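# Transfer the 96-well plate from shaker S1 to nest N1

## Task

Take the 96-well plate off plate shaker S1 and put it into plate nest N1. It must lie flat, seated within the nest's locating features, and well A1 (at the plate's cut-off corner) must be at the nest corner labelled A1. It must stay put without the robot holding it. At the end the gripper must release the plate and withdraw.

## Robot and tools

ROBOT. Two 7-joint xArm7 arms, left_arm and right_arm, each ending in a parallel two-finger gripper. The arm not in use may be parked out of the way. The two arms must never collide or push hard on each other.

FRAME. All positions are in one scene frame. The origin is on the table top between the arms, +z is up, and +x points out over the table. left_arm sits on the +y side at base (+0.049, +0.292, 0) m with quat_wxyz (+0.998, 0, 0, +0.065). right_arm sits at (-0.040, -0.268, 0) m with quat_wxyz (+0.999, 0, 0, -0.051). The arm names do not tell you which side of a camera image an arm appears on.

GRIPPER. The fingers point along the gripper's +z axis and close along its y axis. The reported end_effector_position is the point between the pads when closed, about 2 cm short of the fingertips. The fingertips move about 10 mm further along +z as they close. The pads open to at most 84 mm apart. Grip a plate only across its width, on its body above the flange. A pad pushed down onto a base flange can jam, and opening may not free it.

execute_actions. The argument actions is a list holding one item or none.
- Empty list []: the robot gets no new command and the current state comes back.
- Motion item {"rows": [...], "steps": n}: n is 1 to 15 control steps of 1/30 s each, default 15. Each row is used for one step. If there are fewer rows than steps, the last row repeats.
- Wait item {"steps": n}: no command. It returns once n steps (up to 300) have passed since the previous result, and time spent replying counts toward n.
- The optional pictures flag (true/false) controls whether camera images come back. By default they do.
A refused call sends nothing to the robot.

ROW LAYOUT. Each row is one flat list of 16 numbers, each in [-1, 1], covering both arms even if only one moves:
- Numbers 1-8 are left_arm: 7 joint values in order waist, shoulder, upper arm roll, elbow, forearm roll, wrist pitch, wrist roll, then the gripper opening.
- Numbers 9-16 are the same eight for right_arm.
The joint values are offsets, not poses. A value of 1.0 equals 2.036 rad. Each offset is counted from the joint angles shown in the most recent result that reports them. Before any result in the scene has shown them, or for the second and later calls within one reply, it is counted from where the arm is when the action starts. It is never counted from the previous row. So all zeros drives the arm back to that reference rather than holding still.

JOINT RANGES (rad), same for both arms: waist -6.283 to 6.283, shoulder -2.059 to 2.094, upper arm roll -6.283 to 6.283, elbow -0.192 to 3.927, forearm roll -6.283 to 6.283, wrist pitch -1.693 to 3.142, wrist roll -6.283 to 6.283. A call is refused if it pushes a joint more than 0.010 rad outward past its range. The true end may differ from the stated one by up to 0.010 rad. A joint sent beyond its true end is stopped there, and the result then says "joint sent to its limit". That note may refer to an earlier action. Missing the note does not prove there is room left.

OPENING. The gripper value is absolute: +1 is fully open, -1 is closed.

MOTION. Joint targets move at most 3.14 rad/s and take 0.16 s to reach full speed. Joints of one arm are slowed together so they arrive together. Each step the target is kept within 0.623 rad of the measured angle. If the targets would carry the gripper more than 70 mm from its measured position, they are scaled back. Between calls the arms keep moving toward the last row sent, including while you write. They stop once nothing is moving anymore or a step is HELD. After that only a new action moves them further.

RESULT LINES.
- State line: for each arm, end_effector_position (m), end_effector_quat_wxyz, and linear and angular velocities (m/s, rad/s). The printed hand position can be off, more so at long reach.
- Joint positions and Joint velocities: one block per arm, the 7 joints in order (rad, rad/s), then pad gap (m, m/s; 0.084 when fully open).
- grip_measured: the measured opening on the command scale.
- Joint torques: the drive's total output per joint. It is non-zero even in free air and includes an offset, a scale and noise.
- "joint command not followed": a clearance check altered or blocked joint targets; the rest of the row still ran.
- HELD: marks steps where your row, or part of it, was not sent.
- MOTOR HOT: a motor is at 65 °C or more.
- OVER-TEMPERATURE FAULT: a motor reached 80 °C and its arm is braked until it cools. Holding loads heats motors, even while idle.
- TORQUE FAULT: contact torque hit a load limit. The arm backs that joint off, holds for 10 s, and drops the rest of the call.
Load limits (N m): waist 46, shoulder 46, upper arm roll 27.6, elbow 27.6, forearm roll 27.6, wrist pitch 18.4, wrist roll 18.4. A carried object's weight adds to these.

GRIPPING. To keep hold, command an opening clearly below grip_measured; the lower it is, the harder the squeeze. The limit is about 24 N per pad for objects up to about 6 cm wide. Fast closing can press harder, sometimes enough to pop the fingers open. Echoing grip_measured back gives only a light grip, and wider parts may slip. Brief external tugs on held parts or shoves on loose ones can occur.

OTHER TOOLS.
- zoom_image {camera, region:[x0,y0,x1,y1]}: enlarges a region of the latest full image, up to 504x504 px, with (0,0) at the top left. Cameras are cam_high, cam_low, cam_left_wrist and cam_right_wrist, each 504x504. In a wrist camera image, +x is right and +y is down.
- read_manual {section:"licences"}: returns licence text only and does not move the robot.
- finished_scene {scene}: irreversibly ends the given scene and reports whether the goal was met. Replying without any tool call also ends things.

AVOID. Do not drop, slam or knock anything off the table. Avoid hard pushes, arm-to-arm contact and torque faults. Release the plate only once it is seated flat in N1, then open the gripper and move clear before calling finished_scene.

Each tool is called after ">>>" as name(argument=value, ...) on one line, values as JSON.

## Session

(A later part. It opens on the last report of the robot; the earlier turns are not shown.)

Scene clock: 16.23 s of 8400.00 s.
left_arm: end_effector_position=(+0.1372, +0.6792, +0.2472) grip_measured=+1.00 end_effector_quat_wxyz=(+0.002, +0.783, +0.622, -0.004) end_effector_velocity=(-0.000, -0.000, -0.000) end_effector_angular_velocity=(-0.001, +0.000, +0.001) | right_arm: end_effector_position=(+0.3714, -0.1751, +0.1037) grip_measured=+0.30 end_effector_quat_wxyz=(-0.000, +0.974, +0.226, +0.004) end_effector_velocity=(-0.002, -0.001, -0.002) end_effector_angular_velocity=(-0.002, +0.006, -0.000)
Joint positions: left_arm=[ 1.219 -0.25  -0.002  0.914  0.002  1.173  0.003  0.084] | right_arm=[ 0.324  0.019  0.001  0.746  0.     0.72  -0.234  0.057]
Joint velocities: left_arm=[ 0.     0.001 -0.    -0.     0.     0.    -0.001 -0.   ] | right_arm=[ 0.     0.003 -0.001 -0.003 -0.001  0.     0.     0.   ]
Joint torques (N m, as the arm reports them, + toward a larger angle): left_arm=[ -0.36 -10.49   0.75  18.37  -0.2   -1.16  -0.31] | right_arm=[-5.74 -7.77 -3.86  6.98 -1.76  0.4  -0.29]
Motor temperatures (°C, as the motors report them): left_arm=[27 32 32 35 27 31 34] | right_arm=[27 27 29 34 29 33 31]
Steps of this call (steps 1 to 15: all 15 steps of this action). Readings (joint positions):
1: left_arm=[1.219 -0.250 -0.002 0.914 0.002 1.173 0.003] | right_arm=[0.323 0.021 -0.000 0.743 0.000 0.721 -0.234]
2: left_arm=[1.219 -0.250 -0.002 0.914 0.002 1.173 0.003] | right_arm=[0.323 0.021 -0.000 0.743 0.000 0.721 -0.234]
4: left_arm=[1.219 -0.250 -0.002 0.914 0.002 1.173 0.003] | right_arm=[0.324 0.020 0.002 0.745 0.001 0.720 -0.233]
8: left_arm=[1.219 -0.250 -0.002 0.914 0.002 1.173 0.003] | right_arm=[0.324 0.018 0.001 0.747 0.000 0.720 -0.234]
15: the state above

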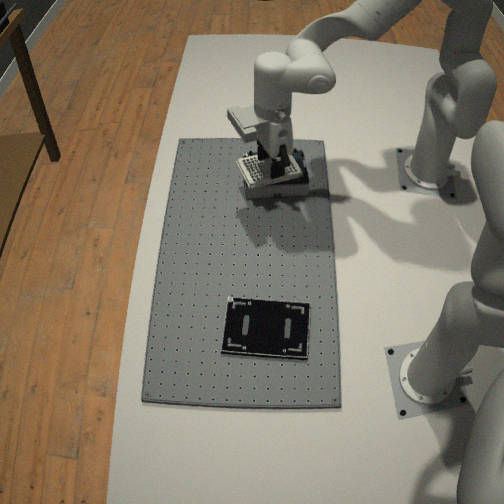

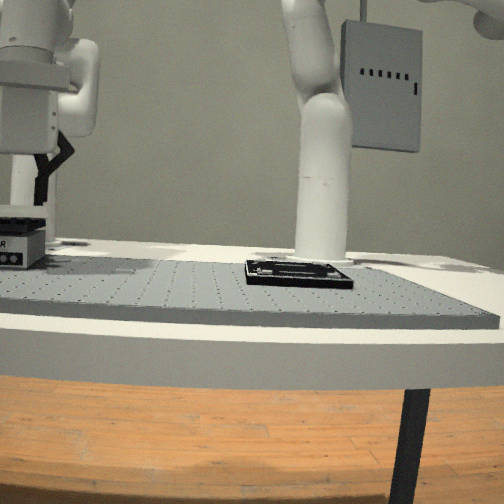

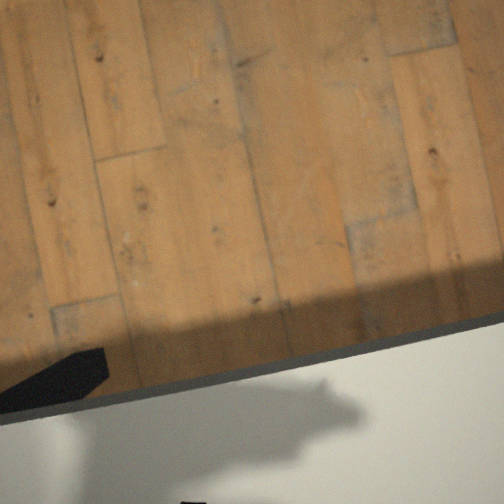

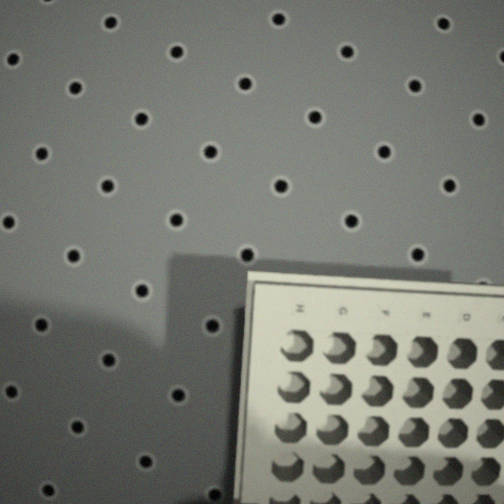

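>>> execute_actions(actions=[{"rows":[[0,0,0,0,0,0,0,1,0,-0.0197,0,0.0138,0,0.0369,0,0.3],[0,0,0,0,0,0,0,1,0,-0.0197,0,0.0138,0,0.0369,0,0.3],[0,0,0,0,0,0,0,1,0,-0.0197,0,0.0138,0,0.0369,0,0.3],[0,0,0,0,0,0,0,1,0,-0.0197,0,0.0138,0,0.0369,0,0.3],[0,0,0,0,0,0,0,1,0,-0.0197,0,0.0138,0,0.0369,0,0.3],[0,0,0,0,0,0,0,1,0,-0.0197,0,0.0138,0,0.0369,0,0.3],[0,0,0,0,0,0,0,1,-0.0057,-0.0197,0,0.0138,0,0.0369,0.0301,1]],"steps":15}], pictures=false)

>>> execute_actions(actions=[{"steps":20}])

Scene clock: 18.23 s of 8400.00 s.
left_arm: end_effector_position=(+0.1372, +0.6792, +0.2472) grip_measured=+1.00 end_effector_quat_wxyz=(+0.002, +0.783, +0.622, -0.004) end_effector_velocity=(+0.000, -0.000, -0.000) end_effector_angular_velocity=(-0.001, +0.000, -0.001) | right_arm: end_effector_position=(+0.3712, -0.1806, +0.1237) grip_measured=+1.00 end_effector_quat_wxyz=(-0.000, +0.982, +0.191, -0.002) end_effector_velocity=(+0.006, +0.008, +0.010) end_effector_angular_velocity=(+0.007, -0.027, -0.010)
Joint positions: left_arm=[ 1.219 -0.25  -0.002  0.914  0.002  1.173  0.003  0.084] | right_arm=[ 0.312 -0.019 -0.     0.772  0.     0.795 -0.174  0.084]
Joint velocities: left_arm=[-0.  0. -0. -0.  0.  0.  0. -0.] | right_arm=[ 0.002 -0.011  0.012  0.012  0.002 -0.004  0.024  0.   ]
Joint torques (N m, as the arm reports them, + toward a larger angle): left_arm=[ -0.54 -10.89   0.62  18.56  -0.07  -1.25  -0.28] | right_arm=[ -1.14 -17.99  -0.34  20.28  -0.53  -1.52  -0.32]
Motor temperatures (°C, as the motors report them): left_arm=[27 32 32 35 27 31 34] | right_arm=[27 27 30 34 29 33 31]
Steps of this call (steps 1 to 15: the robot went on to your last target; steps 16 to 45: nothing new was sent; steps 46 to 60: all 15 steps of this action). Readings (joint positions):
46: left_arm=[1.219 -0.250 -0.002 0.914 0.002 1.173 0.003] | right_arm=[0.323 0.021 -0.000 0.747 0.000 0.722 -0.234]
47: left_arm=[1.219 -0.250 -0.002 0.914 0.002 1.173 0.003] | right_arm=[0.323 0.018 -0.000 0.749 -0.000 0.729 -0.234]
49: left_arm=[1.219 -0.250 -0.002 0.914 0.002 1.173 0.003] | right_arm=[0.322 0.004 -0.003 0.753 -0.001 0.769 -0.233]
53: left_arm=[1.219 -0.250 -0.002 0.914 0.002 1.173 0.003] | right_arm=[0.321 -0.014 -0.002 0.766 -0.001 0.795 -0.225]
60: the state above

Scene clock: 18.90 s of 8400.00 s.
left_arm: end_effector_position=(+0.1372, +0.6792, +0.2472) grip_measured=+1.00 end_effector_quat_wxyz=(+0.002, +0.783, +0.622, -0.004) end_effector_velocity=(+0.000, +0.000, -0.000) end_effector_angular_velocity=(-0.000, +0.000, +0.000) | right_arm: end_effector_position=(+0.3723, -0.1799, +0.1251) grip_measured=+1.00 end_effector_quat_wxyz=(-0.000, +0.982, +0.190, +0.000) end_effector_velocity=(+0.000, -0.000, +0.000) end_effector_angular_velocity=(-0.001, -0.001, +0.000)
Joint positions: left_arm=[ 1.219 -0.25  -0.002  0.914  0.002  1.173  0.003  0.084] | right_arm=[ 0.312 -0.021  0.001  0.774  0.     0.795 -0.172  0.084]
Joint velocities: left_arm=[-0.  0.  0. -0.  0. -0. -0. -0.] | right_arm=[-0.    -0.     0.     0.    -0.001 -0.     0.     0.   ]
Joint torques (N m, as the arm reports them, + toward a larger angle): left_arm=[ -0.62 -10.7    0.52  18.44  -0.07  -1.34  -0.21] | right_arm=[ -1.29 -17.63  -0.56  20.3   -0.11  -1.65  -0.23]
Motor temperatures (°C, as the motors report them): left_arm=[27 32 32 35 27 31 34] | right_arm=[27 27 29 34 29 34 31]
Steps of this call (steps 1 to 15: the robot went on to your last target; steps 16 to 20: nothing new was sent). Readings (joint positions):
1: left_arm=[1.219 -0.250 -0.002 0.914 0.002 1.173 0.003] | right_arm=[0.312 -0.020 0.000 0.773 0.000 0.795 -0.173]
2: left_arm=[1.219 -0.250 -0.002 0.914 0.002 1.173 0.003] | right_arm=[0.312 -0.020 0.000 0.773 0.000 0.795 -0.173]
4: left_arm=[1.219 -0.250 -0.002 0.914 0.002 1.173 0.003] | right_arm=[0.312 -0.020 0.001 0.773 0.000 0.795 -0.173]
8: left_arm=[1.219 -0.250 -0.002 0.914 0.002 1.173 0.003] | right_arm=[0.312 -0.021 0.001 0.774 0.000 0.795 -0.172]
20: the state above
All arms were judged still, so your last target was given up. Only a new action makes them travel on or press farther. Fingers that are still opening or closing keep moving.

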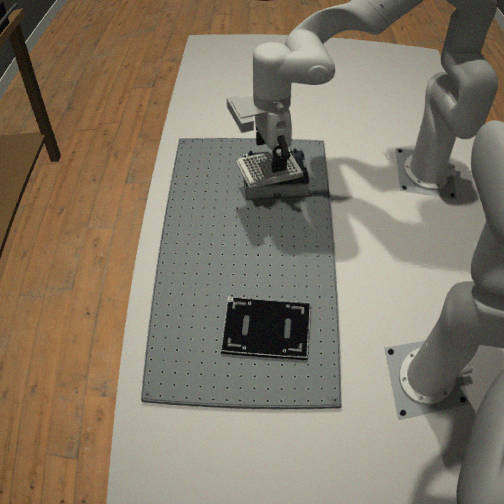

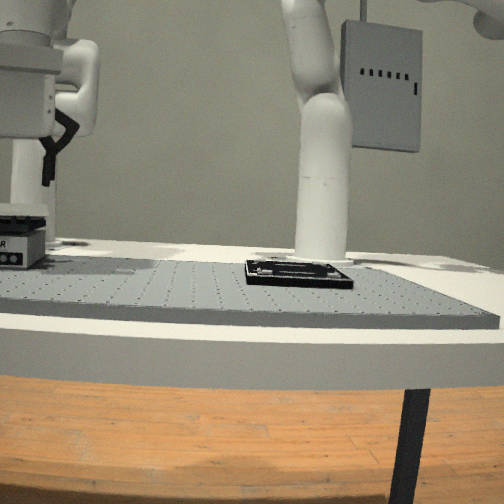

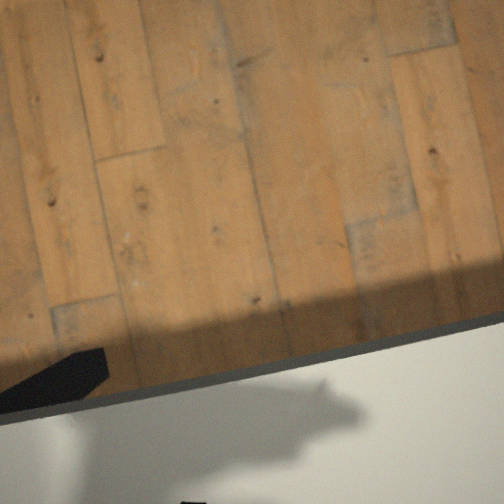

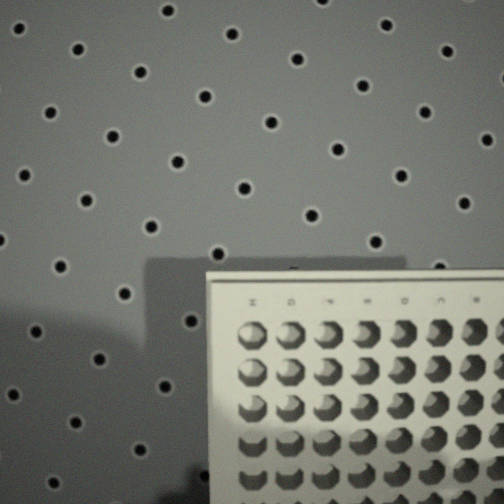

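>>> execute_actions(actions=[{"rows":[[0,0,0,0,0,0,0,1,0.001,0.0113,0,-0.0052,0,-0.0165,0.001,1],[0,0,0,0,0,0,0,1,0.001,0.0113,0,-0.0052,0,-0.0165,0.001,1],[0,0,0,0,0,0,0,1,0.001,0.0113,0,-0.0052,0,-0.0165,0.001,1],[0,0,0,0,0,0,0,1,0.001,0.0225,0,-0.0105,0,-0.033,0.001,1],[0,0,0,0,0,0,0,1,0.001,0.0225,0,-0.0105,0,-0.033,0.001,1],[0,0,0,0,0,0,0,1,0.001,0.0225,0,-0.0105,0,-0.033,0.001,1],[0,0,0,0,0,0,0,1,0.001,0.0338,0,-0.0157,0,-0.0495,0.001,1]],"steps":15}], pictures=false)

>>> execute_actions(actions=[{"steps":15}])

>>> zoom_image(camera="cam_low", region=[0, 130, 120, 280])

Scene clock: 20.80 s of 8400.00 s.
left_arm: end_effector_position=(+0.1372, +0.6792, +0.2472) grip_measured=+1.00 end_effector_quat_wxyz=(+0.002, +0.783, +0.622, -0.004) end_effector_velocity=(-0.000, +0.000, +0.000) end_effector_angular_velocity=(+0.001, -0.000, +0.002) | right_arm: end_effector_position=(+0.3722, -0.1791, +0.0924) grip_measured=+1.00 end_effector_quat_wxyz=(-0.000, +0.982, +0.190, +0.000) end_effector_velocity=(+0.009, +0.002, +0.007) end_effector_angular_velocity=(+0.007, -0.030, -0.000)
Joint positions: left_arm=[ 1.219 -0.25  -0.002  0.914  0.002  1.173  0.003  0.084] | right_arm=[ 0.314  0.047  0.001  0.742  0.     0.695 -0.17   0.084]
Joint velocities: left_arm=[ 0.    -0.001  0.     0.    -0.    -0.    -0.002 -0.   ] | right_arm=[ 0.    -0.005 -0.     0.009  0.    -0.017  0.     0.   ]
Joint torques (N m, as the arm reports them, + toward a larger angle): left_arm=[ -1.   -10.88   0.62  18.55  -0.27  -1.29  -0.16] | right_arm=[ -0.45 -18.79  -0.25  18.7   -0.55  -1.61  -0.12]
Motor temperatures (°C, as the motors report them): left_arm=[27 32 32 36 27 31 34] | right_arm=[27 27 29 34 29 34 31]
Steps of this call (steps 1 to 42: nothing new was sent; steps 43 to 57: all 15 steps of this action). Readings (joint positions):
43: left_arm=[1.219 -0.250 -0.002 0.914 0.002 1.173 0.003] | right_arm=[0.312 -0.021 0.001 0.774 0.000 0.794 -0.172]
44: left_arm=[1.219 -0.250 -0.002 0.914 0.002 1.173 0.003] | right_arm=[0.312 -0.018 0.000 0.773 0.000 0.787 -0.172]
46: left_arm=[1.219 -0.250 -0.002 0.914 0.002 1.173 0.003] | right_arm=[0.313 -0.005 0.000 0.767 0.000 0.771 -0.171]
50: left_arm=[1.219 -0.250 -0.002 0.914 0.002 1.173 0.003] | right_arm=[0.314 0.025 0.001 0.752 0.000 0.728 -0.170]
57: the state above

Scene clock: 21.30 s of 8400.00 s.
left_arm: end_effector_position=(+0.1372, +0.6792, +0.2472) grip_measured=+1.00 end_effector_quat_wxyz=(+0.002, +0.783, +0.622, -0.004) end_effector_velocity=(+0.000, -0.000, +0.000) end_effector_angular_velocity=(+0.000, +0.000, +0.000) | right_arm: end_effector_position=(+0.3721, -0.1791, +0.0922) grip_measured=+1.00 end_effector_quat_wxyz=(-0.000, +0.982, +0.190, +0.000) end_effector_velocity=(-0.000, -0.000, -0.000) end_effector_angular_velocity=(-0.001, +0.000, +0.001)
Joint positions: left_arm=[ 1.219 -0.25  -0.002  0.914  0.002  1.173  0.003  0.084] | right_arm=[ 0.314  0.048  0.001  0.742  0.     0.694 -0.17   0.084]
Joint velocities: left_arm=[-0.    -0.001 -0.     0.     0.     0.001 -0.001  0.   ] | right_arm=[-0.     0.    -0.    -0.    -0.001 -0.    -0.     0.   ]
Joint torques (N m, as the arm reports them, + toward a larger angle): left_arm=[ -0.34 -10.92   0.53  18.67   0.02  -1.36  -0.26] | right_arm=[ -1.24 -18.21  -0.16  19.6   -0.06  -1.61  -0.5 ]
Motor temperatures (°C, as the motors report them): left_arm=[27 32 32 36 27 31 34] | right_arm=[27 28 29 35 29 34 31]
Steps of this call (steps 1 to 15: the robot went on to your last target). Readings (joint positions):
1: left_arm=[1.219 -0.250 -0.002 0.914 0.002 1.173 0.003] | right_arm=[0.314 0.047 0.001 0.743 0.000 0.694 -0.170]
2: left_arm=[1.219 -0.250 -0.002 0.914 0.002 1.173 0.003] | right_arm=[0.314 0.047 0.001 0.743 0.000 0.694 -0.170]
4: left_arm=[1.219 -0.250 -0.002 0.914 0.002 1.173 0.003] | right_arm=[0.314 0.047 0.001 0.743 0.000 0.694 -0.170]
8: left_arm=[1.219 -0.250 -0.002 0.914 0.002 1.173 0.003] | right_arm=[0.314 0.047 0.001 0.742 0.000 0.694 -0.170]
15: the state above
All arms were judged still, so your last target was given up. Only a new action makes them travel on or press farther. Fingers that are still opening or closing keep moving.

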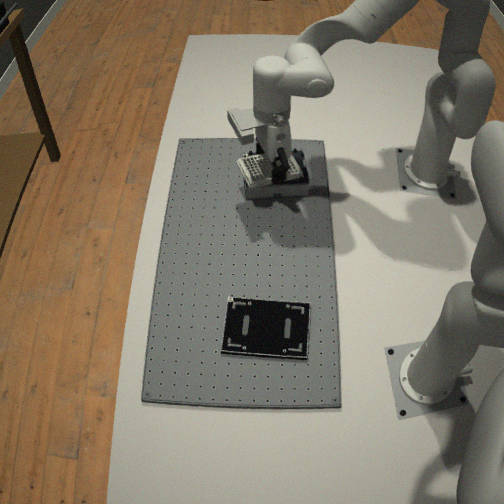

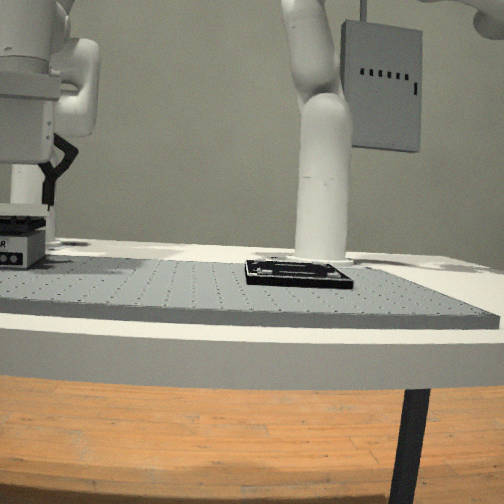

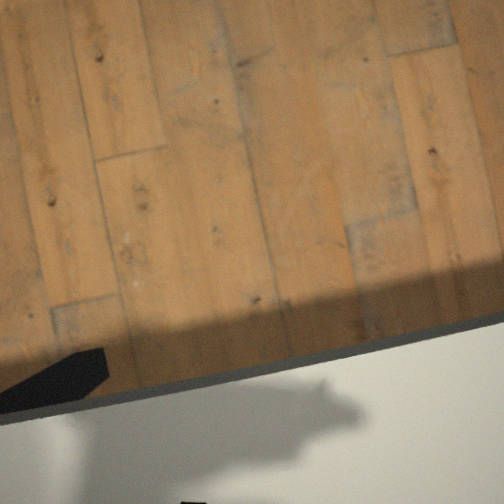

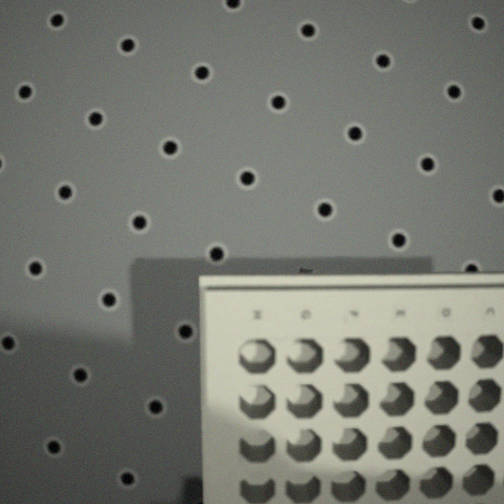

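Region (0, 130, 120, 280) of cam_low's 504x504 image, scaled by 3.360, with more detail than that image has; it fills the left 403 columns of this view, and the rest is white.

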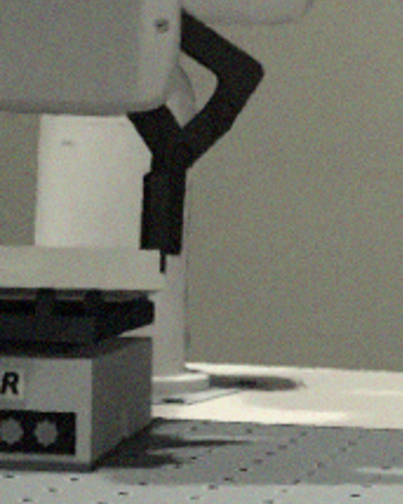

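Tip is ~60% down the plate. Close.

>>> execute_actions(actions=[{"rows":[[0,0,0,0,0,0,0,1,0,0,0,0,0,0,0,0.3]],"steps":15}], pictures=false)

Scene clock: 22.17 s of 8400.00 s.
left_arm: end_effector_position=(+0.1372, +0.6792, +0.2472) grip_measured=+1.00 end_effector_quat_wxyz=(+0.002, +0.783, +0.622, -0.004) end_effector_velocity=(-0.000, +0.000, +0.000) end_effector_angular_velocity=(+0.001, -0.000, -0.001) | right_arm: end_effector_position=(+0.3722, -0.1791, +0.0923) grip_measured=+0.93 end_effector_quat_wxyz=(-0.000, +0.982, +0.190, +0.000) end_effector_velocity=(-0.000, +0.000, -0.000) end_effector_angular_velocity=(+0.000, +0.000, +0.001)
Joint positions: left_arm=[ 1.219 -0.25  -0.002  0.914  0.002  1.173  0.003  0.084] | right_arm=[ 0.314  0.047  0.001  0.742  0.     0.694 -0.17   0.081]
Joint velocities: left_arm=[ 0.    -0.001  0.     0.    -0.    -0.     0.002  0.   ] | right_arm=[ 0.001  0.    -0.     0.     0.     0.     0.     0.   ]
Joint torques (N m, as the arm reports them, + toward a larger angle): left_arm=[ -0.55 -10.96   0.6   18.78  -0.21  -1.26  -0.33] | right_arm=[ -2.39 -17.73  -0.3   18.79  -0.45  -1.78  -0.27]
Motor temperatures (°C, as the motors report them): left_arm=[27 32 32 36 27 31 34] | right_arm=[27 28 29 35 29 34 31]
Steps of this call (steps 1 to 11: nothing new was sent; steps 12 to 26: all 15 steps of this action). Readings (joint positions):
12: left_arm=[1.219 -0.250 -0.002 0.914 0.002 1.173 0.003] | right_arm=[0.314 0.048 0.001 0.742 0.000 0.694 -0.170]
13: left_arm=[1.219 -0.250 -0.002 0.914 0.002 1.173 0.003] | right_arm=[0.314 0.047 0.001 0.742 0.000 0.694 -0.170]
15: left_arm=[1.219 -0.250 -0.002 0.914 0.002 1.173 0.003] | right_arm=[0.314 0.047 0.001 0.742 0.000 0.694 -0.170]
19: left_arm=[1.219 -0.250 -0.002 0.914 0.002 1.173 0.003] | right_arm=[0.314 0.047 0.001 0.742 0.000 0.694 -0.170]
26: the state above

>>> execute_actions(actions=[{"rows":[[0,0,0,0,0,0,0,1,0,0,0,0,0,0,0,-0.5],[0,0,0,0,0,0,0,1,0,0,0,0,0,0,0,-0.5],[0,0,0,0,0,0,0,1,0,0,0,0,0,0,0,-0.5],[0,0,0,0,0,0,0,1,0,-0.0158,0,0.0095,0,0.0255,0,-0.5],[0,0,0,0,0,0,0,1,0,-0.0158,0,0.0095,0,0.0255,0,-0.5],[0,0,0,0,0,0,0,1,0,-0.0316,0,0.0191,0,0.0509,0,-0.5],[0,0,0,0,0,0,0,1,0,-0.0316,0,0.0191,0,0.0509,0,-0.5],[0,0,0,0,0,0,0,1,0,-0.0474,0,0.0287,0,0.0764,0,-0.5],[0,0,0,0,0,0,0,1,0,-0.0474,0,0.0287,0,0.0764,0,-0.5],[0,0,0,0,0,0,0,1,0,-0.0632,0,0.0382,0,0.1018,0,-0.5]],"steps":15}], pictures=false)

>>> execute_actions(actions=[{"steps":12}], pictures=false)

>>> execute_actions(actions=[{"rows":[[0,0,0,0,0,0,0,1,0.030,0.035,0,0.041,0,0.006,0.052,-0.5],[0,0,0,0,0,0,0,1,0.060,0.069,0,0.081,0,0.012,0.105,-0.5],[0,0,0,0,0,0,0,1,0.091,0.104,0,0.122,0,0.018,0.157,-0.5],[0,0,0,0,0,0,0,1,0.121,0.139,0,0.163,0,0.024,0.209,-0.5],[0,0,0,0,0,0,0,1,0.151,0.174,0,0.203,0,0.030,0.262,-0.5],[0,0,0,0,0,0,0,1,0.181,0.208,0,0.244,0,0.036,0.314,-0.5],[0,0,0,0,0,0,0,1,0.211,0.243,0,0.285,0,0.042,0.367,-0.5],[0,0,0,0,0,0,0,1,0.241,0.278,0,0.325,0,0.048,0.419,-0.5],[0,0,0,0,0,0,0,1,0.272,0.312,0,0.366,0,0.054,0.471,-0.5],[0,0,0,0,0,0,0,1,0.3017,0.3472,0,0.4068,0,0.0596,0.5237,-0.5]],"steps":15}], pictures=false)

>>> execute_actions(actions=[{"steps":40}])

Scene clock: 25.27 s of 8400.00 s.
left_arm: end_effector_position=(+0.1372, +0.6792, +0.2472) grip_measured=+1.00 end_effector_quat_wxyz=(+0.002, +0.783, +0.622, -0.004) end_effector_velocity=(+0.000, +0.000, +0.000) end_effector_angular_velocity=(+0.001, -0.000, -0.001) | right_arm: end_effector_position=(+0.3744, -0.1786, +0.1599) grip_measured=+0.93 end_effector_quat_wxyz=(-0.000, +0.982, +0.190, +0.004) end_effector_velocity=(-0.018, -0.004, +0.031) end_effector_angular_velocity=(-0.011, +0.049, +0.000)
Joint positions: left_arm=[ 1.219 -0.25  -0.002  0.914  0.002  1.173  0.003  0.084] | right_arm=[ 0.314 -0.079  0.     0.82   0.     0.891 -0.17   0.081]
Joint velocities: left_arm=[-0.    -0.001 -0.     0.     0.    -0.     0.    -0.   ] | right_arm=[-0.    -0.072  0.     0.032 -0.     0.155 -0.    -0.   ]
Joint torques (N m, as the arm reports them, + toward a larger angle): left_arm=[ -0.71 -10.66   0.64  18.77  -0.37  -1.34  -0.32] | right_arm=[ -1.17 -13.54   0.22  18.05  -0.46  -1.68  -0.07]
Motor temperatures (°C, as the motors report them): left_arm=[27 32 32 36 27 31 34] | right_arm=[27 28 29 35 29 34 31]
Steps of this call (steps 1 to 15: the robot went on to your last target; steps 16 to 78: nothing new was sent; steps 79 to 93: all 15 steps of this action). Readings (joint positions):
79: left_arm=[1.219 -0.250 -0.002 0.914 0.002 1.173 0.003] | right_arm=[0.314 0.048 0.001 0.742 0.000 0.694 -0.170]
80: left_arm=[1.219 -0.250 -0.002 0.914 0.002 1.173 0.003] | right_arm=[0.314 0.048 0.001 0.742 0.000 0.694 -0.170]
82: left_arm=[1.219 -0.250 -0.002 0.914 0.002 1.173 0.003] | right_arm=[0.314 0.047 0.001 0.742 0.000 0.695 -0.170]
86: left_arm=[1.219 -0.250 -0.002 0.914 0.002 1.173 0.003] | right_arm=[0.314 0.010 0.001 0.763 0.000 0.758 -0.170]
93: the state above

Scene clock: 25.67 s of 8400.00 s.
left_arm: end_effector_position=(+0.1372, +0.6792, +0.2472) grip_measured=+1.00 end_effector_quat_wxyz=(+0.002, +0.783, +0.622, -0.004) end_effector_velocity=(-0.000, +0.000, +0.001) end_effector_angular_velocity=(+0.001, -0.000, -0.000) | right_arm: end_effector_position=(+0.3720, -0.1791, +0.1597) grip_measured=+0.93 end_effector_quat_wxyz=(-0.000, +0.982, +0.190, -0.000) end_effector_velocity=(+0.001, +0.000, +0.002) end_effector_angular_velocity=(+0.001, -0.004, -0.000)
Joint positions: left_arm=[ 1.219 -0.25  -0.002  0.914  0.002  1.173  0.003  0.084] | right_arm=[ 0.314 -0.081  0.001  0.82   0.     0.901 -0.17   0.081]
Joint velocities: left_arm=[-0.    -0.001  0.     0.     0.     0.     0.    -0.   ] | right_arm=[ 0.001 -0.003 -0.     0.002  0.001  0.     0.    -0.   ]
Joint torques (N m, as the arm reports them, + toward a larger angle): left_arm=[ -1.15 -10.94   0.62  18.78  -0.19  -1.39  -0.27] | right_arm=[ -1.5  -16.98  -0.07  21.91  -0.18  -1.71  -0.62]
Motor temperatures (°C, as the motors report them): left_arm=[27 32 32 36 27 31 34] | right_arm=[27 28 29 35 29 34 31]
Steps of this call (steps 1 to 12: the robot went on to your last target). Readings (joint positions):
1: left_arm=[1.219 -0.250 -0.002 0.914 0.002 1.173 0.003] | right_arm=[0.314 -0.081 0.000 0.820 0.000 0.895 -0.170]
2: left_arm=[1.219 -0.250 -0.002 0.914 0.002 1.173 0.003] | right_arm=[0.314 -0.081 0.001 0.819 0.000 0.898 -0.170]
4: left_arm=[1.219 -0.250 -0.002 0.914 0.002 1.173 0.003] | right_arm=[0.314 -0.080 0.001 0.818 0.000 0.900 -0.170]
8: left_arm=[1.219 -0.250 -0.002 0.914 0.002 1.173 0.003] | right_arm=[0.314 -0.080 0.001 0.819 0.000 0.901 -0.170]
12: the state above

Scene clock: 26.17 s of 8400.00 s.
left_arm: end_effector_position=(+0.1372, +0.6792, +0.2472) grip_measured=+1.00 end_effector_quat_wxyz=(+0.002, +0.783, +0.622, -0.004) end_effector_velocity=(+0.000, +0.000, +0.000) end_effector_angular_velocity=(+0.001, +0.000, -0.000) | right_arm: end_effector_position=(+0.4205, +0.0029, +0.1499) grip_measured=+0.93 end_effector_quat_wxyz=(-0.000, +0.996, +0.090, -0.000) end_effector_velocity=(+0.011, +0.438, -0.064) end_effector_angular_velocity=(-0.003, +0.004, -0.568)
Joint positions: left_arm=[ 1.219 -0.25  -0.002  0.914  0.002  1.173  0.003  0.084] | right_arm=[0.632 0.285 0.002 1.248 0.    0.963 0.353 0.081]
Joint velocities: left_arm=[ 0.    -0.001 -0.001  0.     0.    -0.    -0.    -0.   ] | right_arm=[ 0.701  0.806 -0.005  0.941 -0.     0.139  1.264  0.   ]
Joint torques (N m, as the arm reports them, + toward a larger angle): left_arm=[ -0.22 -10.8    0.33  18.82   0.02  -1.39  -0.19] | right_arm=[ -2.1  -26.65   0.11  21.91  -0.43  -1.49   0.24]
Motor temperatures (°C, as the motors report them): left_arm=[27 32 32 36 27 31 34] | right_arm=[27 28 29 35 29 34 31]
Steps of this call (steps 1 to 15: all 15 steps of this action). Readings (joint positions):
1: left_arm=[1.219 -0.250 -0.002 0.914 0.002 1.173 0.003] | right_arm=[0.314 -0.080 0.000 0.820 0.000 0.901 -0.169]
2: left_arm=[1.219 -0.250 -0.002 0.914 0.002 1.173 0.003] | right_arm=[0.318 -0.076 -0.001 0.825 0.000 0.903 -0.161]
4: left_arm=[1.219 -0.250 -0.002 0.914 0.002 1.173 0.003] | right_arm=[0.350 -0.039 -0.005 0.870 0.000 0.910 -0.102]
8: left_arm=[1.219 -0.250 -0.002 0.914 0.002 1.173 0.003] | right_arm=[0.457 0.084 0.002 1.013 0.000 0.929 0.077]
15: the state above

Scene clock: 27.50 s of 8400.00 s.
left_arm: end_effector_position=(+0.1372, +0.6792, +0.2472) grip_measured=+1.00 end_effector_quat_wxyz=(+0.002, +0.783, +0.622, -0.004) end_effector_velocity=(-0.000, +0.000, -0.000) end_effector_angular_velocity=(-0.000, -0.000, +0.000) | right_arm: end_effector_position=(+0.3820, +0.1901, +0.1095) grip_measured=+0.93 end_effector_quat_wxyz=(+0.000, +0.999, -0.035, -0.000) end_effector_velocity=(+0.000, -0.000, -0.000) end_effector_angular_velocity=(+0.000, +0.000, -0.000)
Joint positions: left_arm=[ 1.219 -0.25  -0.002  0.914  0.002  1.173  0.003  0.084] | right_arm=[0.928 0.626 0.001 1.648 0.    1.022 0.896 0.081]
Joint velocities: left_arm=[ 0.     0.     0.001  0.    -0.    -0.     0.001  0.   ] | right_arm=[-0.  0.  0.  0.  0.  0.  0. -0.]
Joint torques (N m, as the arm reports them, + toward a larger angle): left_arm=[ -0.33 -11.04   0.51  18.81  -0.22  -1.31  -0.42] | right_arm=[ -1.8  -32.28  -0.57  22.55  -0.96  -1.41   0.06]
Motor temperatures (°C, as the motors report them): left_arm=[27 32 32 36 27 31 34] | right_arm=[27 28 29 35 29 34 31]
Steps of this call (steps 1 to 40: the robot went on to your last target). Readings (joint positions):
1: left_arm=[1.219 -0.250 -0.002 0.914 0.002 1.173 0.003] | right_arm=[0.655 0.312 0.002 1.280 0.000 0.968 0.395]
2: left_arm=[1.219 -0.250 -0.002 0.914 0.002 1.173 0.003] | right_arm=[0.679 0.339 0.001 1.311 0.000 0.973 0.438]
4: left_arm=[1.219 -0.250 -0.002 0.914 0.002 1.173 0.003] | right_arm=[0.725 0.393 0.001 1.374 0.000 0.982 0.524]
8: left_arm=[1.219 -0.250 -0.002 0.914 0.002 1.173 0.003] | right_arm=[0.816 0.497 0.001 1.497 0.000 1.000 0.691]
40: the state above

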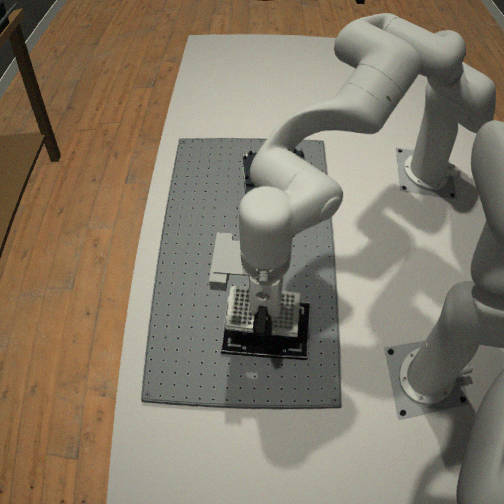

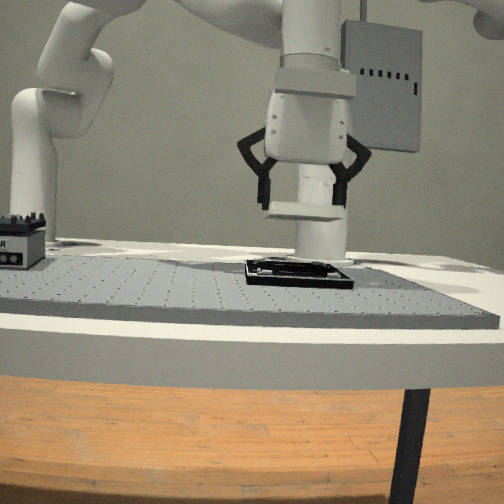

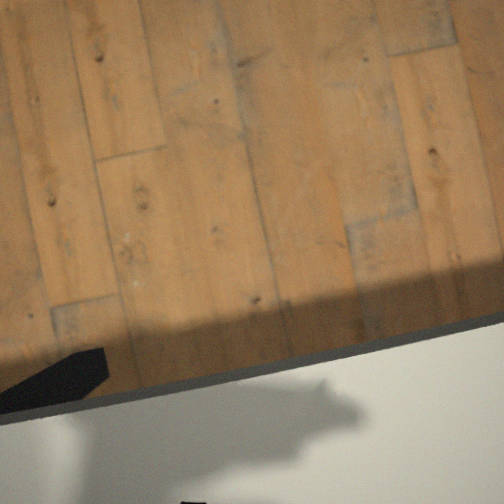

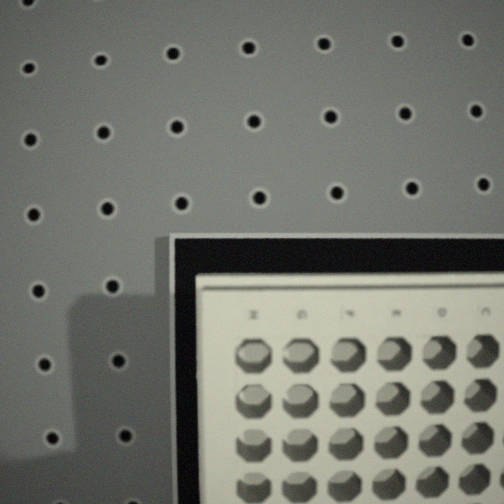

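>>> execute_actions(actions=[{"rows":[[0,0,0,0,0,0,0,1,0.0013,0.0078,0,-0.0183,0,-0.0261,0.0013,-0.5],[0,0,0,0,0,0,0,1,0.0013,0.0078,0,-0.0183,0,-0.0261,0.0013,-0.5],[0,0,0,0,0,0,0,1,0.0013,0.0078,0,-0.0183,0,-0.0261,0.0013,-0.5],[0,0,0,0,0,0,0,1,0.0026,0.0156,0,-0.0366,0,-0.0522,0.0026,-0.5]],"steps":15}], pictures=false)

>>> execute_actions(actions=[{"steps":15}])

>>> zoom_image(camera="cam_low", region=[230, 190, 370, 300])

Scene clock: 29.60 s of 8400.00 s.
left_arm: end_effector_position=(+0.1372, +0.6792, +0.2472) grip_measured=+1.00 end_effector_quat_wxyz=(+0.002, +0.783, +0.622, -0.004) end_effector_velocity=(+0.000, +0.000, -0.000) end_effector_angular_velocity=(+0.000, +0.000, -0.000) | right_arm: end_effector_position=(+0.3755, +0.1876, +0.0697) grip_measured=+0.93 end_effector_quat_wxyz=(-0.001, +0.999, -0.035, +0.001) end_effector_velocity=(+0.000, -0.001, -0.000) end_effector_angular_velocity=(+0.001, -0.001, -0.002)
Joint positions: left_arm=[ 1.219 -0.25  -0.002  0.914  0.002  1.173  0.003  0.084] | right_arm=[0.933 0.656 0.    1.575 0.    0.916 0.901 0.081]
Joint velocities: left_arm=[-0.  0. -0.  0.  0. -0. -0. -0.] | right_arm=[-0.001 -0.002 -0.    -0.005  0.    -0.004  0.001 -0.   ]
Joint torques (N m, as the arm reports them, + toward a larger angle): left_arm=[ -0.54 -10.64   0.74  18.72  -0.07  -1.37  -0.13] | right_arm=[ -1.58 -30.09  -0.48  20.47  -0.49  -1.72  -0.54]
Motor temperatures (°C, as the motors report them): left_arm=[27 32 32 36 27 31 34] | right_arm=[27 28 29 36 29 34 31]
Steps of this call (steps 1 to 15: the robot went on to your last target; steps 16 to 48: nothing new was sent; steps 49 to 63: all 15 steps of this action). Readings (joint positions):
49: left_arm=[1.219 -0.250 -0.002 0.914 0.002 1.173 0.003] | right_arm=[0.928 0.626 0.001 1.647 0.000 1.022 0.896]
50: left_arm=[1.219 -0.250 -0.002 0.914 0.002 1.173 0.003] | right_arm=[0.929 0.627 0.000 1.644 0.000 1.014 0.896]
52: left_arm=[1.219 -0.250 -0.002 0.914 0.002 1.173 0.003] | right_arm=[0.930 0.634 0.000 1.626 0.000 0.986 0.898]
56: left_arm=[1.219 -0.250 -0.002 0.914 0.002 1.173 0.003] | right_arm=[0.933 0.657 0.001 1.578 0.000 0.930 0.900]
63: the state above

Scene clock: 30.10 s of 8400.00 s.
left_arm: end_effector_position=(+0.1372, +0.6792, +0.2472) grip_measured=+1.00 end_effector_quat_wxyz=(+0.002, +0.783, +0.622, -0.004) end_effector_velocity=(+0.000, -0.000, -0.000) end_effector_angular_velocity=(-0.000, +0.000, +0.001) | right_arm: end_effector_position=(+0.3746, +0.1869, +0.0680) grip_measured=+0.93 end_effector_quat_wxyz=(-0.000, +0.999, -0.035, -0.000) end_effector_velocity=(+0.000, -0.000, -0.000) end_effector_angular_velocity=(-0.001, +0.000, -0.000)
Joint positions: left_arm=[ 1.219 -0.25  -0.002  0.914  0.002  1.173  0.003  0.084] | right_arm=[0.934 0.658 0.001 1.573 0.    0.916 0.901 0.081]
Joint velocities: left_arm=[-0.     0.     0.    -0.     0.     0.    -0.001  0.   ] | right_arm=[-0.001  0.     0.    -0.    -0.     0.    -0.     0.   ]
Joint torques (N m, as the arm reports them, + toward a larger angle): left_arm=[ -0.42 -10.93   0.54  18.64   0.27  -1.38  -0.36] | right_arm=[ -1.44 -31.85  -0.74  21.8   -0.09  -1.99  -0.3 ]
Motor temperatures (°C, as the motors report them): left_arm=[27 32 32 36 27 31 34] | right_arm=[27 29 29 36 29 34 31]
Steps of this call (steps 1 to 15: the robot went on to your last target). Readings (joint positions):
1: left_arm=[1.219 -0.250 -0.002 0.914 0.002 1.173 0.003] | right_arm=[0.933 0.656 0.000 1.575 0.000 0.916 0.901]
2: left_arm=[1.219 -0.250 -0.002 0.914 0.002 1.173 0.003] | right_arm=[0.933 0.657 0.000 1.574 0.000 0.916 0.901]
4: left_arm=[1.219 -0.250 -0.002 0.914 0.002 1.173 0.003] | right_arm=[0.933 0.657 0.001 1.574 0.000 0.916 0.901]
8: left_arm=[1.219 -0.250 -0.002 0.914 0.002 1.173 0.003] | right_arm=[0.934 0.658 0.001 1.573 0.000 0.916 0.901]
15: the state above
All arms were judged still, so your last target was given up. Only a new action makes them travel on or press farther. Fingers that are still opening or closing keep moving.

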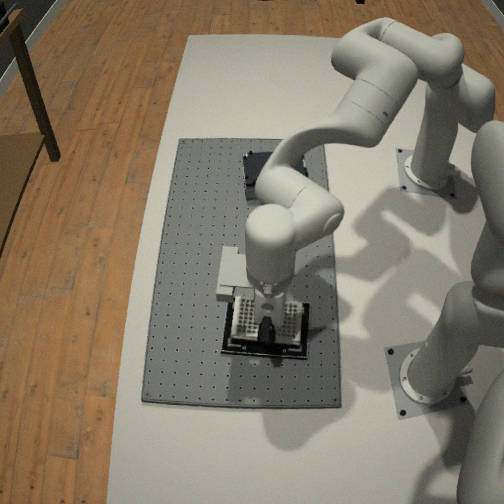

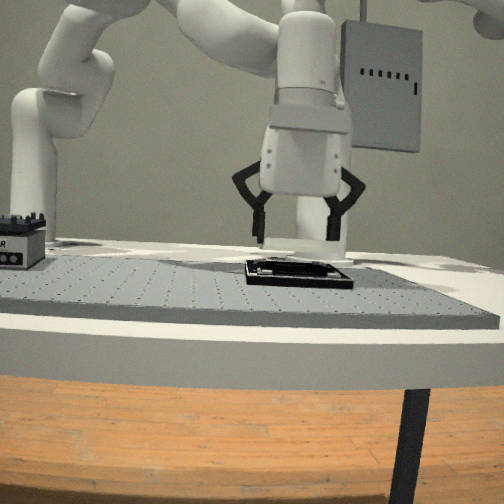

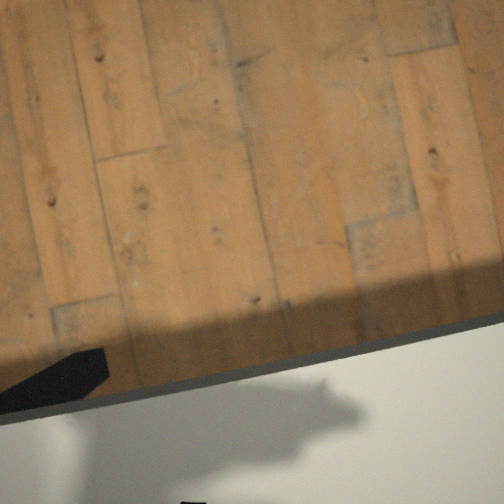

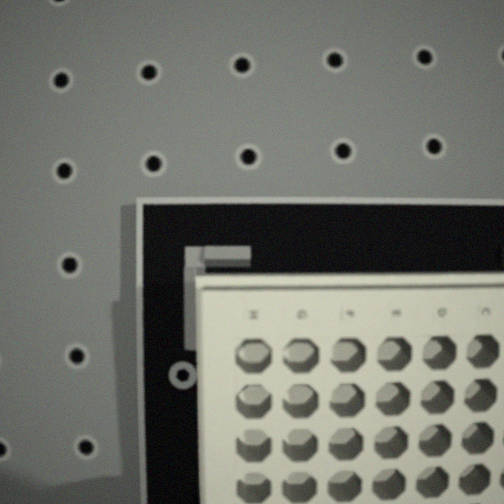

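Region (230, 190, 370, 300) of cam_low's 504x504 image, scaled by 3.600, with more detail than that image has; it fills the top 396 rows of this view, and the rest is white.

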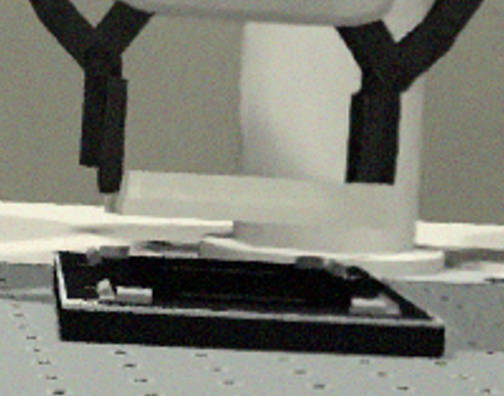

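>>> execute_actions(actions=[{"rows":[[0,0,0,0,0,0,0,1,0,0.0044,0,-0.0012,0,-0.0057,0,-0.5],[0,0,0,0,0,0,0,1,0,0.0044,0,-0.0012,0,-0.0057,0,-0.5],[0,0,0,0,0,0,0,1,0,0.0044,0,-0.0012,0,-0.0057,0,-0.5],[0,0,0,0,0,0,0,1,0,0.0088,0,-0.0024,0,-0.0115,0,-0.5],[0,0,0,0,0,0,0,1,0,0.0088,0,-0.0024,0,-0.0115,0,-0.5],[0,0,0,0,0,0,0,1,0,0.0088,0,-0.0024,0,-0.0115,0,-0.5],[0,0,0,0,0,0,0,1,0,0.0132,0,-0.0036,0,-0.0172,0,-0.5]],"steps":15}], pictures=false)

>>> execute_actions(actions=[{"steps":15}])

>>> zoom_image(camera="cam_low", region=[230, 190, 370, 300])

Scene clock: 35.50 s of 8400.00 s.
left_arm: end_effector_position=(+0.1372, +0.6792, +0.2472) grip_measured=+1.00 end_effector_quat_wxyz=(+0.002, +0.783, +0.622, -0.004) end_effector_velocity=(-0.000, +0.000, +0.000) end_effector_angular_velocity=(+0.001, -0.000, -0.000) | right_arm: end_effector_position=(+0.3749, +0.1871, +0.0515) grip_measured=+0.93 end_effector_quat_wxyz=(-0.000, +0.999, -0.035, -0.000) end_effector_velocity=(-0.000, +0.005, +0.004) end_effector_angular_velocity=(+0.012, -0.007, +0.004)
Joint positions: left_arm=[ 1.219 -0.25  -0.002  0.914  0.002  1.173  0.003  0.084] | right_arm=[0.933 0.684 0.001 1.566 0.    0.881 0.901 0.081]
Joint velocities: left_arm=[ 0.    -0.     0.     0.    -0.    -0.     0.001 -0.   ] | right_arm=[ 0.002 -0.004  0.004  0.004  0.001 -0.005 -0.    -0.   ]
Joint torques (N m, as the arm reports them, + toward a larger angle): left_arm=[ -0.62 -10.85   0.46  18.65   0.08  -1.4   -0.24] | right_arm=[ -1.35 -31.17  -0.23  21.41  -0.48  -1.9   -0.56]
Motor temperatures (°C, as the motors report them): left_arm=[27 32 32 37 27 31 34] | right_arm=[27 29 29 37 29 34 31]
Steps of this call (steps 1 to 90: nothing new was sent; then 1.90 s passed at rest; steps 91 to 105: all 15 steps of this action). Readings (joint positions):
91: left_arm=[1.219 -0.250 -0.002 0.914 0.002 1.173 0.003] | right_arm=[0.934 0.658 0.001 1.573 0.000 0.916 0.901]
92: left_arm=[1.219 -0.250 -0.002 0.914 0.002 1.173 0.003] | right_arm=[0.934 0.659 0.001 1.573 0.000 0.913 0.901]
94: left_arm=[1.219 -0.250 -0.002 0.914 0.002 1.173 0.003] | right_arm=[0.934 0.664 0.001 1.572 0.000 0.907 0.901]
98: left_arm=[1.219 -0.250 -0.002 0.914 0.002 1.173 0.003] | right_arm=[0.934 0.677 0.001 1.568 0.000 0.892 0.901]
105: the state above

Scene clock: 36.00 s of 8400.00 s.
left_arm: end_effector_position=(+0.1372, +0.6792, +0.2472) grip_measured=+1.00 end_effector_quat_wxyz=(+0.002, +0.783, +0.622, -0.004) end_effector_velocity=(-0.000, +0.000, -0.000) end_effector_angular_velocity=(-0.001, +0.000, +0.000) | right_arm: end_effector_position=(+0.3748, +0.1872, +0.0513) grip_measured=+0.93 end_effector_quat_wxyz=(-0.000, +0.999, -0.035, -0.000) end_effector_velocity=(+0.001, -0.001, -0.000) end_effector_angular_velocity=(-0.000, -0.000, -0.002)
Joint positions: left_arm=[ 1.219 -0.25  -0.002  0.914  0.002  1.173  0.003  0.084] | right_arm=[0.934 0.685 0.001 1.566 0.    0.881 0.901 0.081]
Joint velocities: left_arm=[ 0.     0.001  0.     0.     0.    -0.    -0.    -0.   ] | right_arm=[-0.002  0.    -0.     0.    -0.    -0.    -0.    -0.   ]
Joint torques (N m, as the arm reports them, + toward a larger angle): left_arm=[ -0.35 -10.97   0.37  18.51  -0.04  -1.3   -0.23] | right_arm=[ -1.83 -31.77  -0.72  21.35  -0.37  -1.49  -0.56]
Motor temperatures (°C, as the motors report them): left_arm=[27 32 32 37 27 31 34] | right_arm=[27 29 29 37 29 34 31]
Steps of this call (steps 1 to 15: the robot went on to your last target). Readings (joint positions):
1: left_arm=[1.219 -0.250 -0.002 0.914 0.002 1.173 0.003] | right_arm=[0.934 0.684 0.001 1.566 0.000 0.881 0.901]
2: left_arm=[1.219 -0.250 -0.002 0.914 0.002 1.173 0.003] | right_arm=[0.934 0.684 0.001 1.566 0.000 0.881 0.901]
4: left_arm=[1.219 -0.250 -0.002 0.914 0.002 1.173 0.003] | right_arm=[0.934 0.684 0.001 1.566 0.000 0.881 0.901]
8: left_arm=[1.219 -0.250 -0.002 0.914 0.002 1.173 0.003] | right_arm=[0.934 0.684 0.001 1.566 0.000 0.881 0.901]
15: the state above
All arms were judged still, so your last target was given up. Only a new action makes them travel on or press farther. Fingers that are still opening or closing keep moving.

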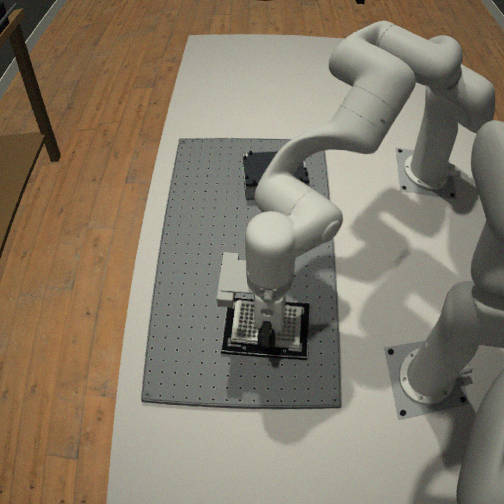

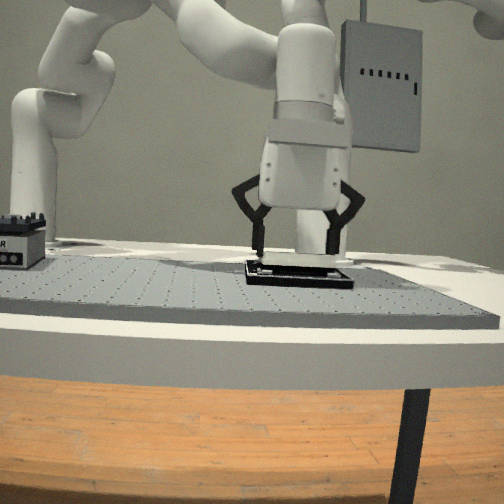

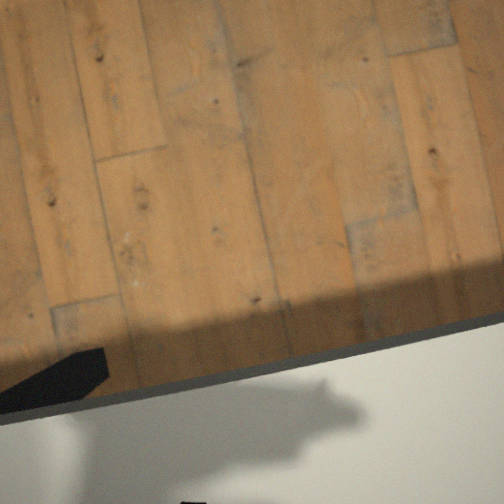

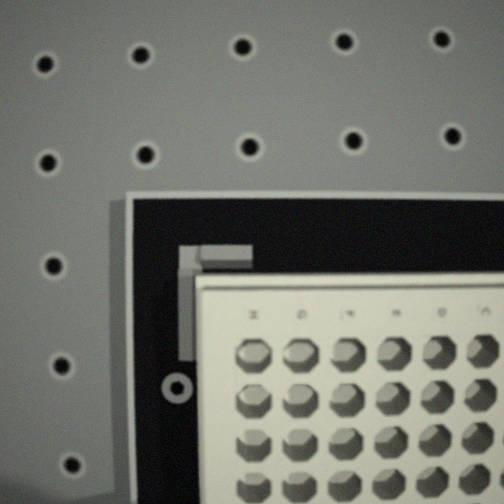

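Region (230, 190, 370, 300) of cam_low's 504x504 image, scaled by 3.600, with more detail than that image has; it fills the top 396 rows of this view, and the rest is white.

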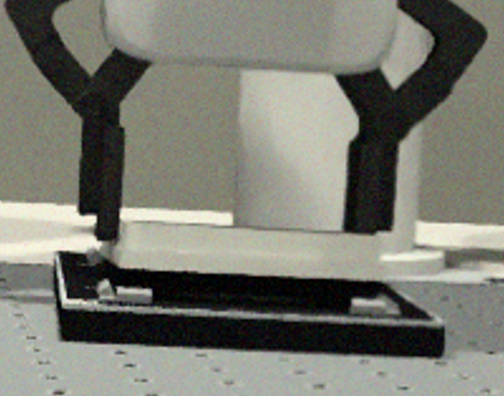

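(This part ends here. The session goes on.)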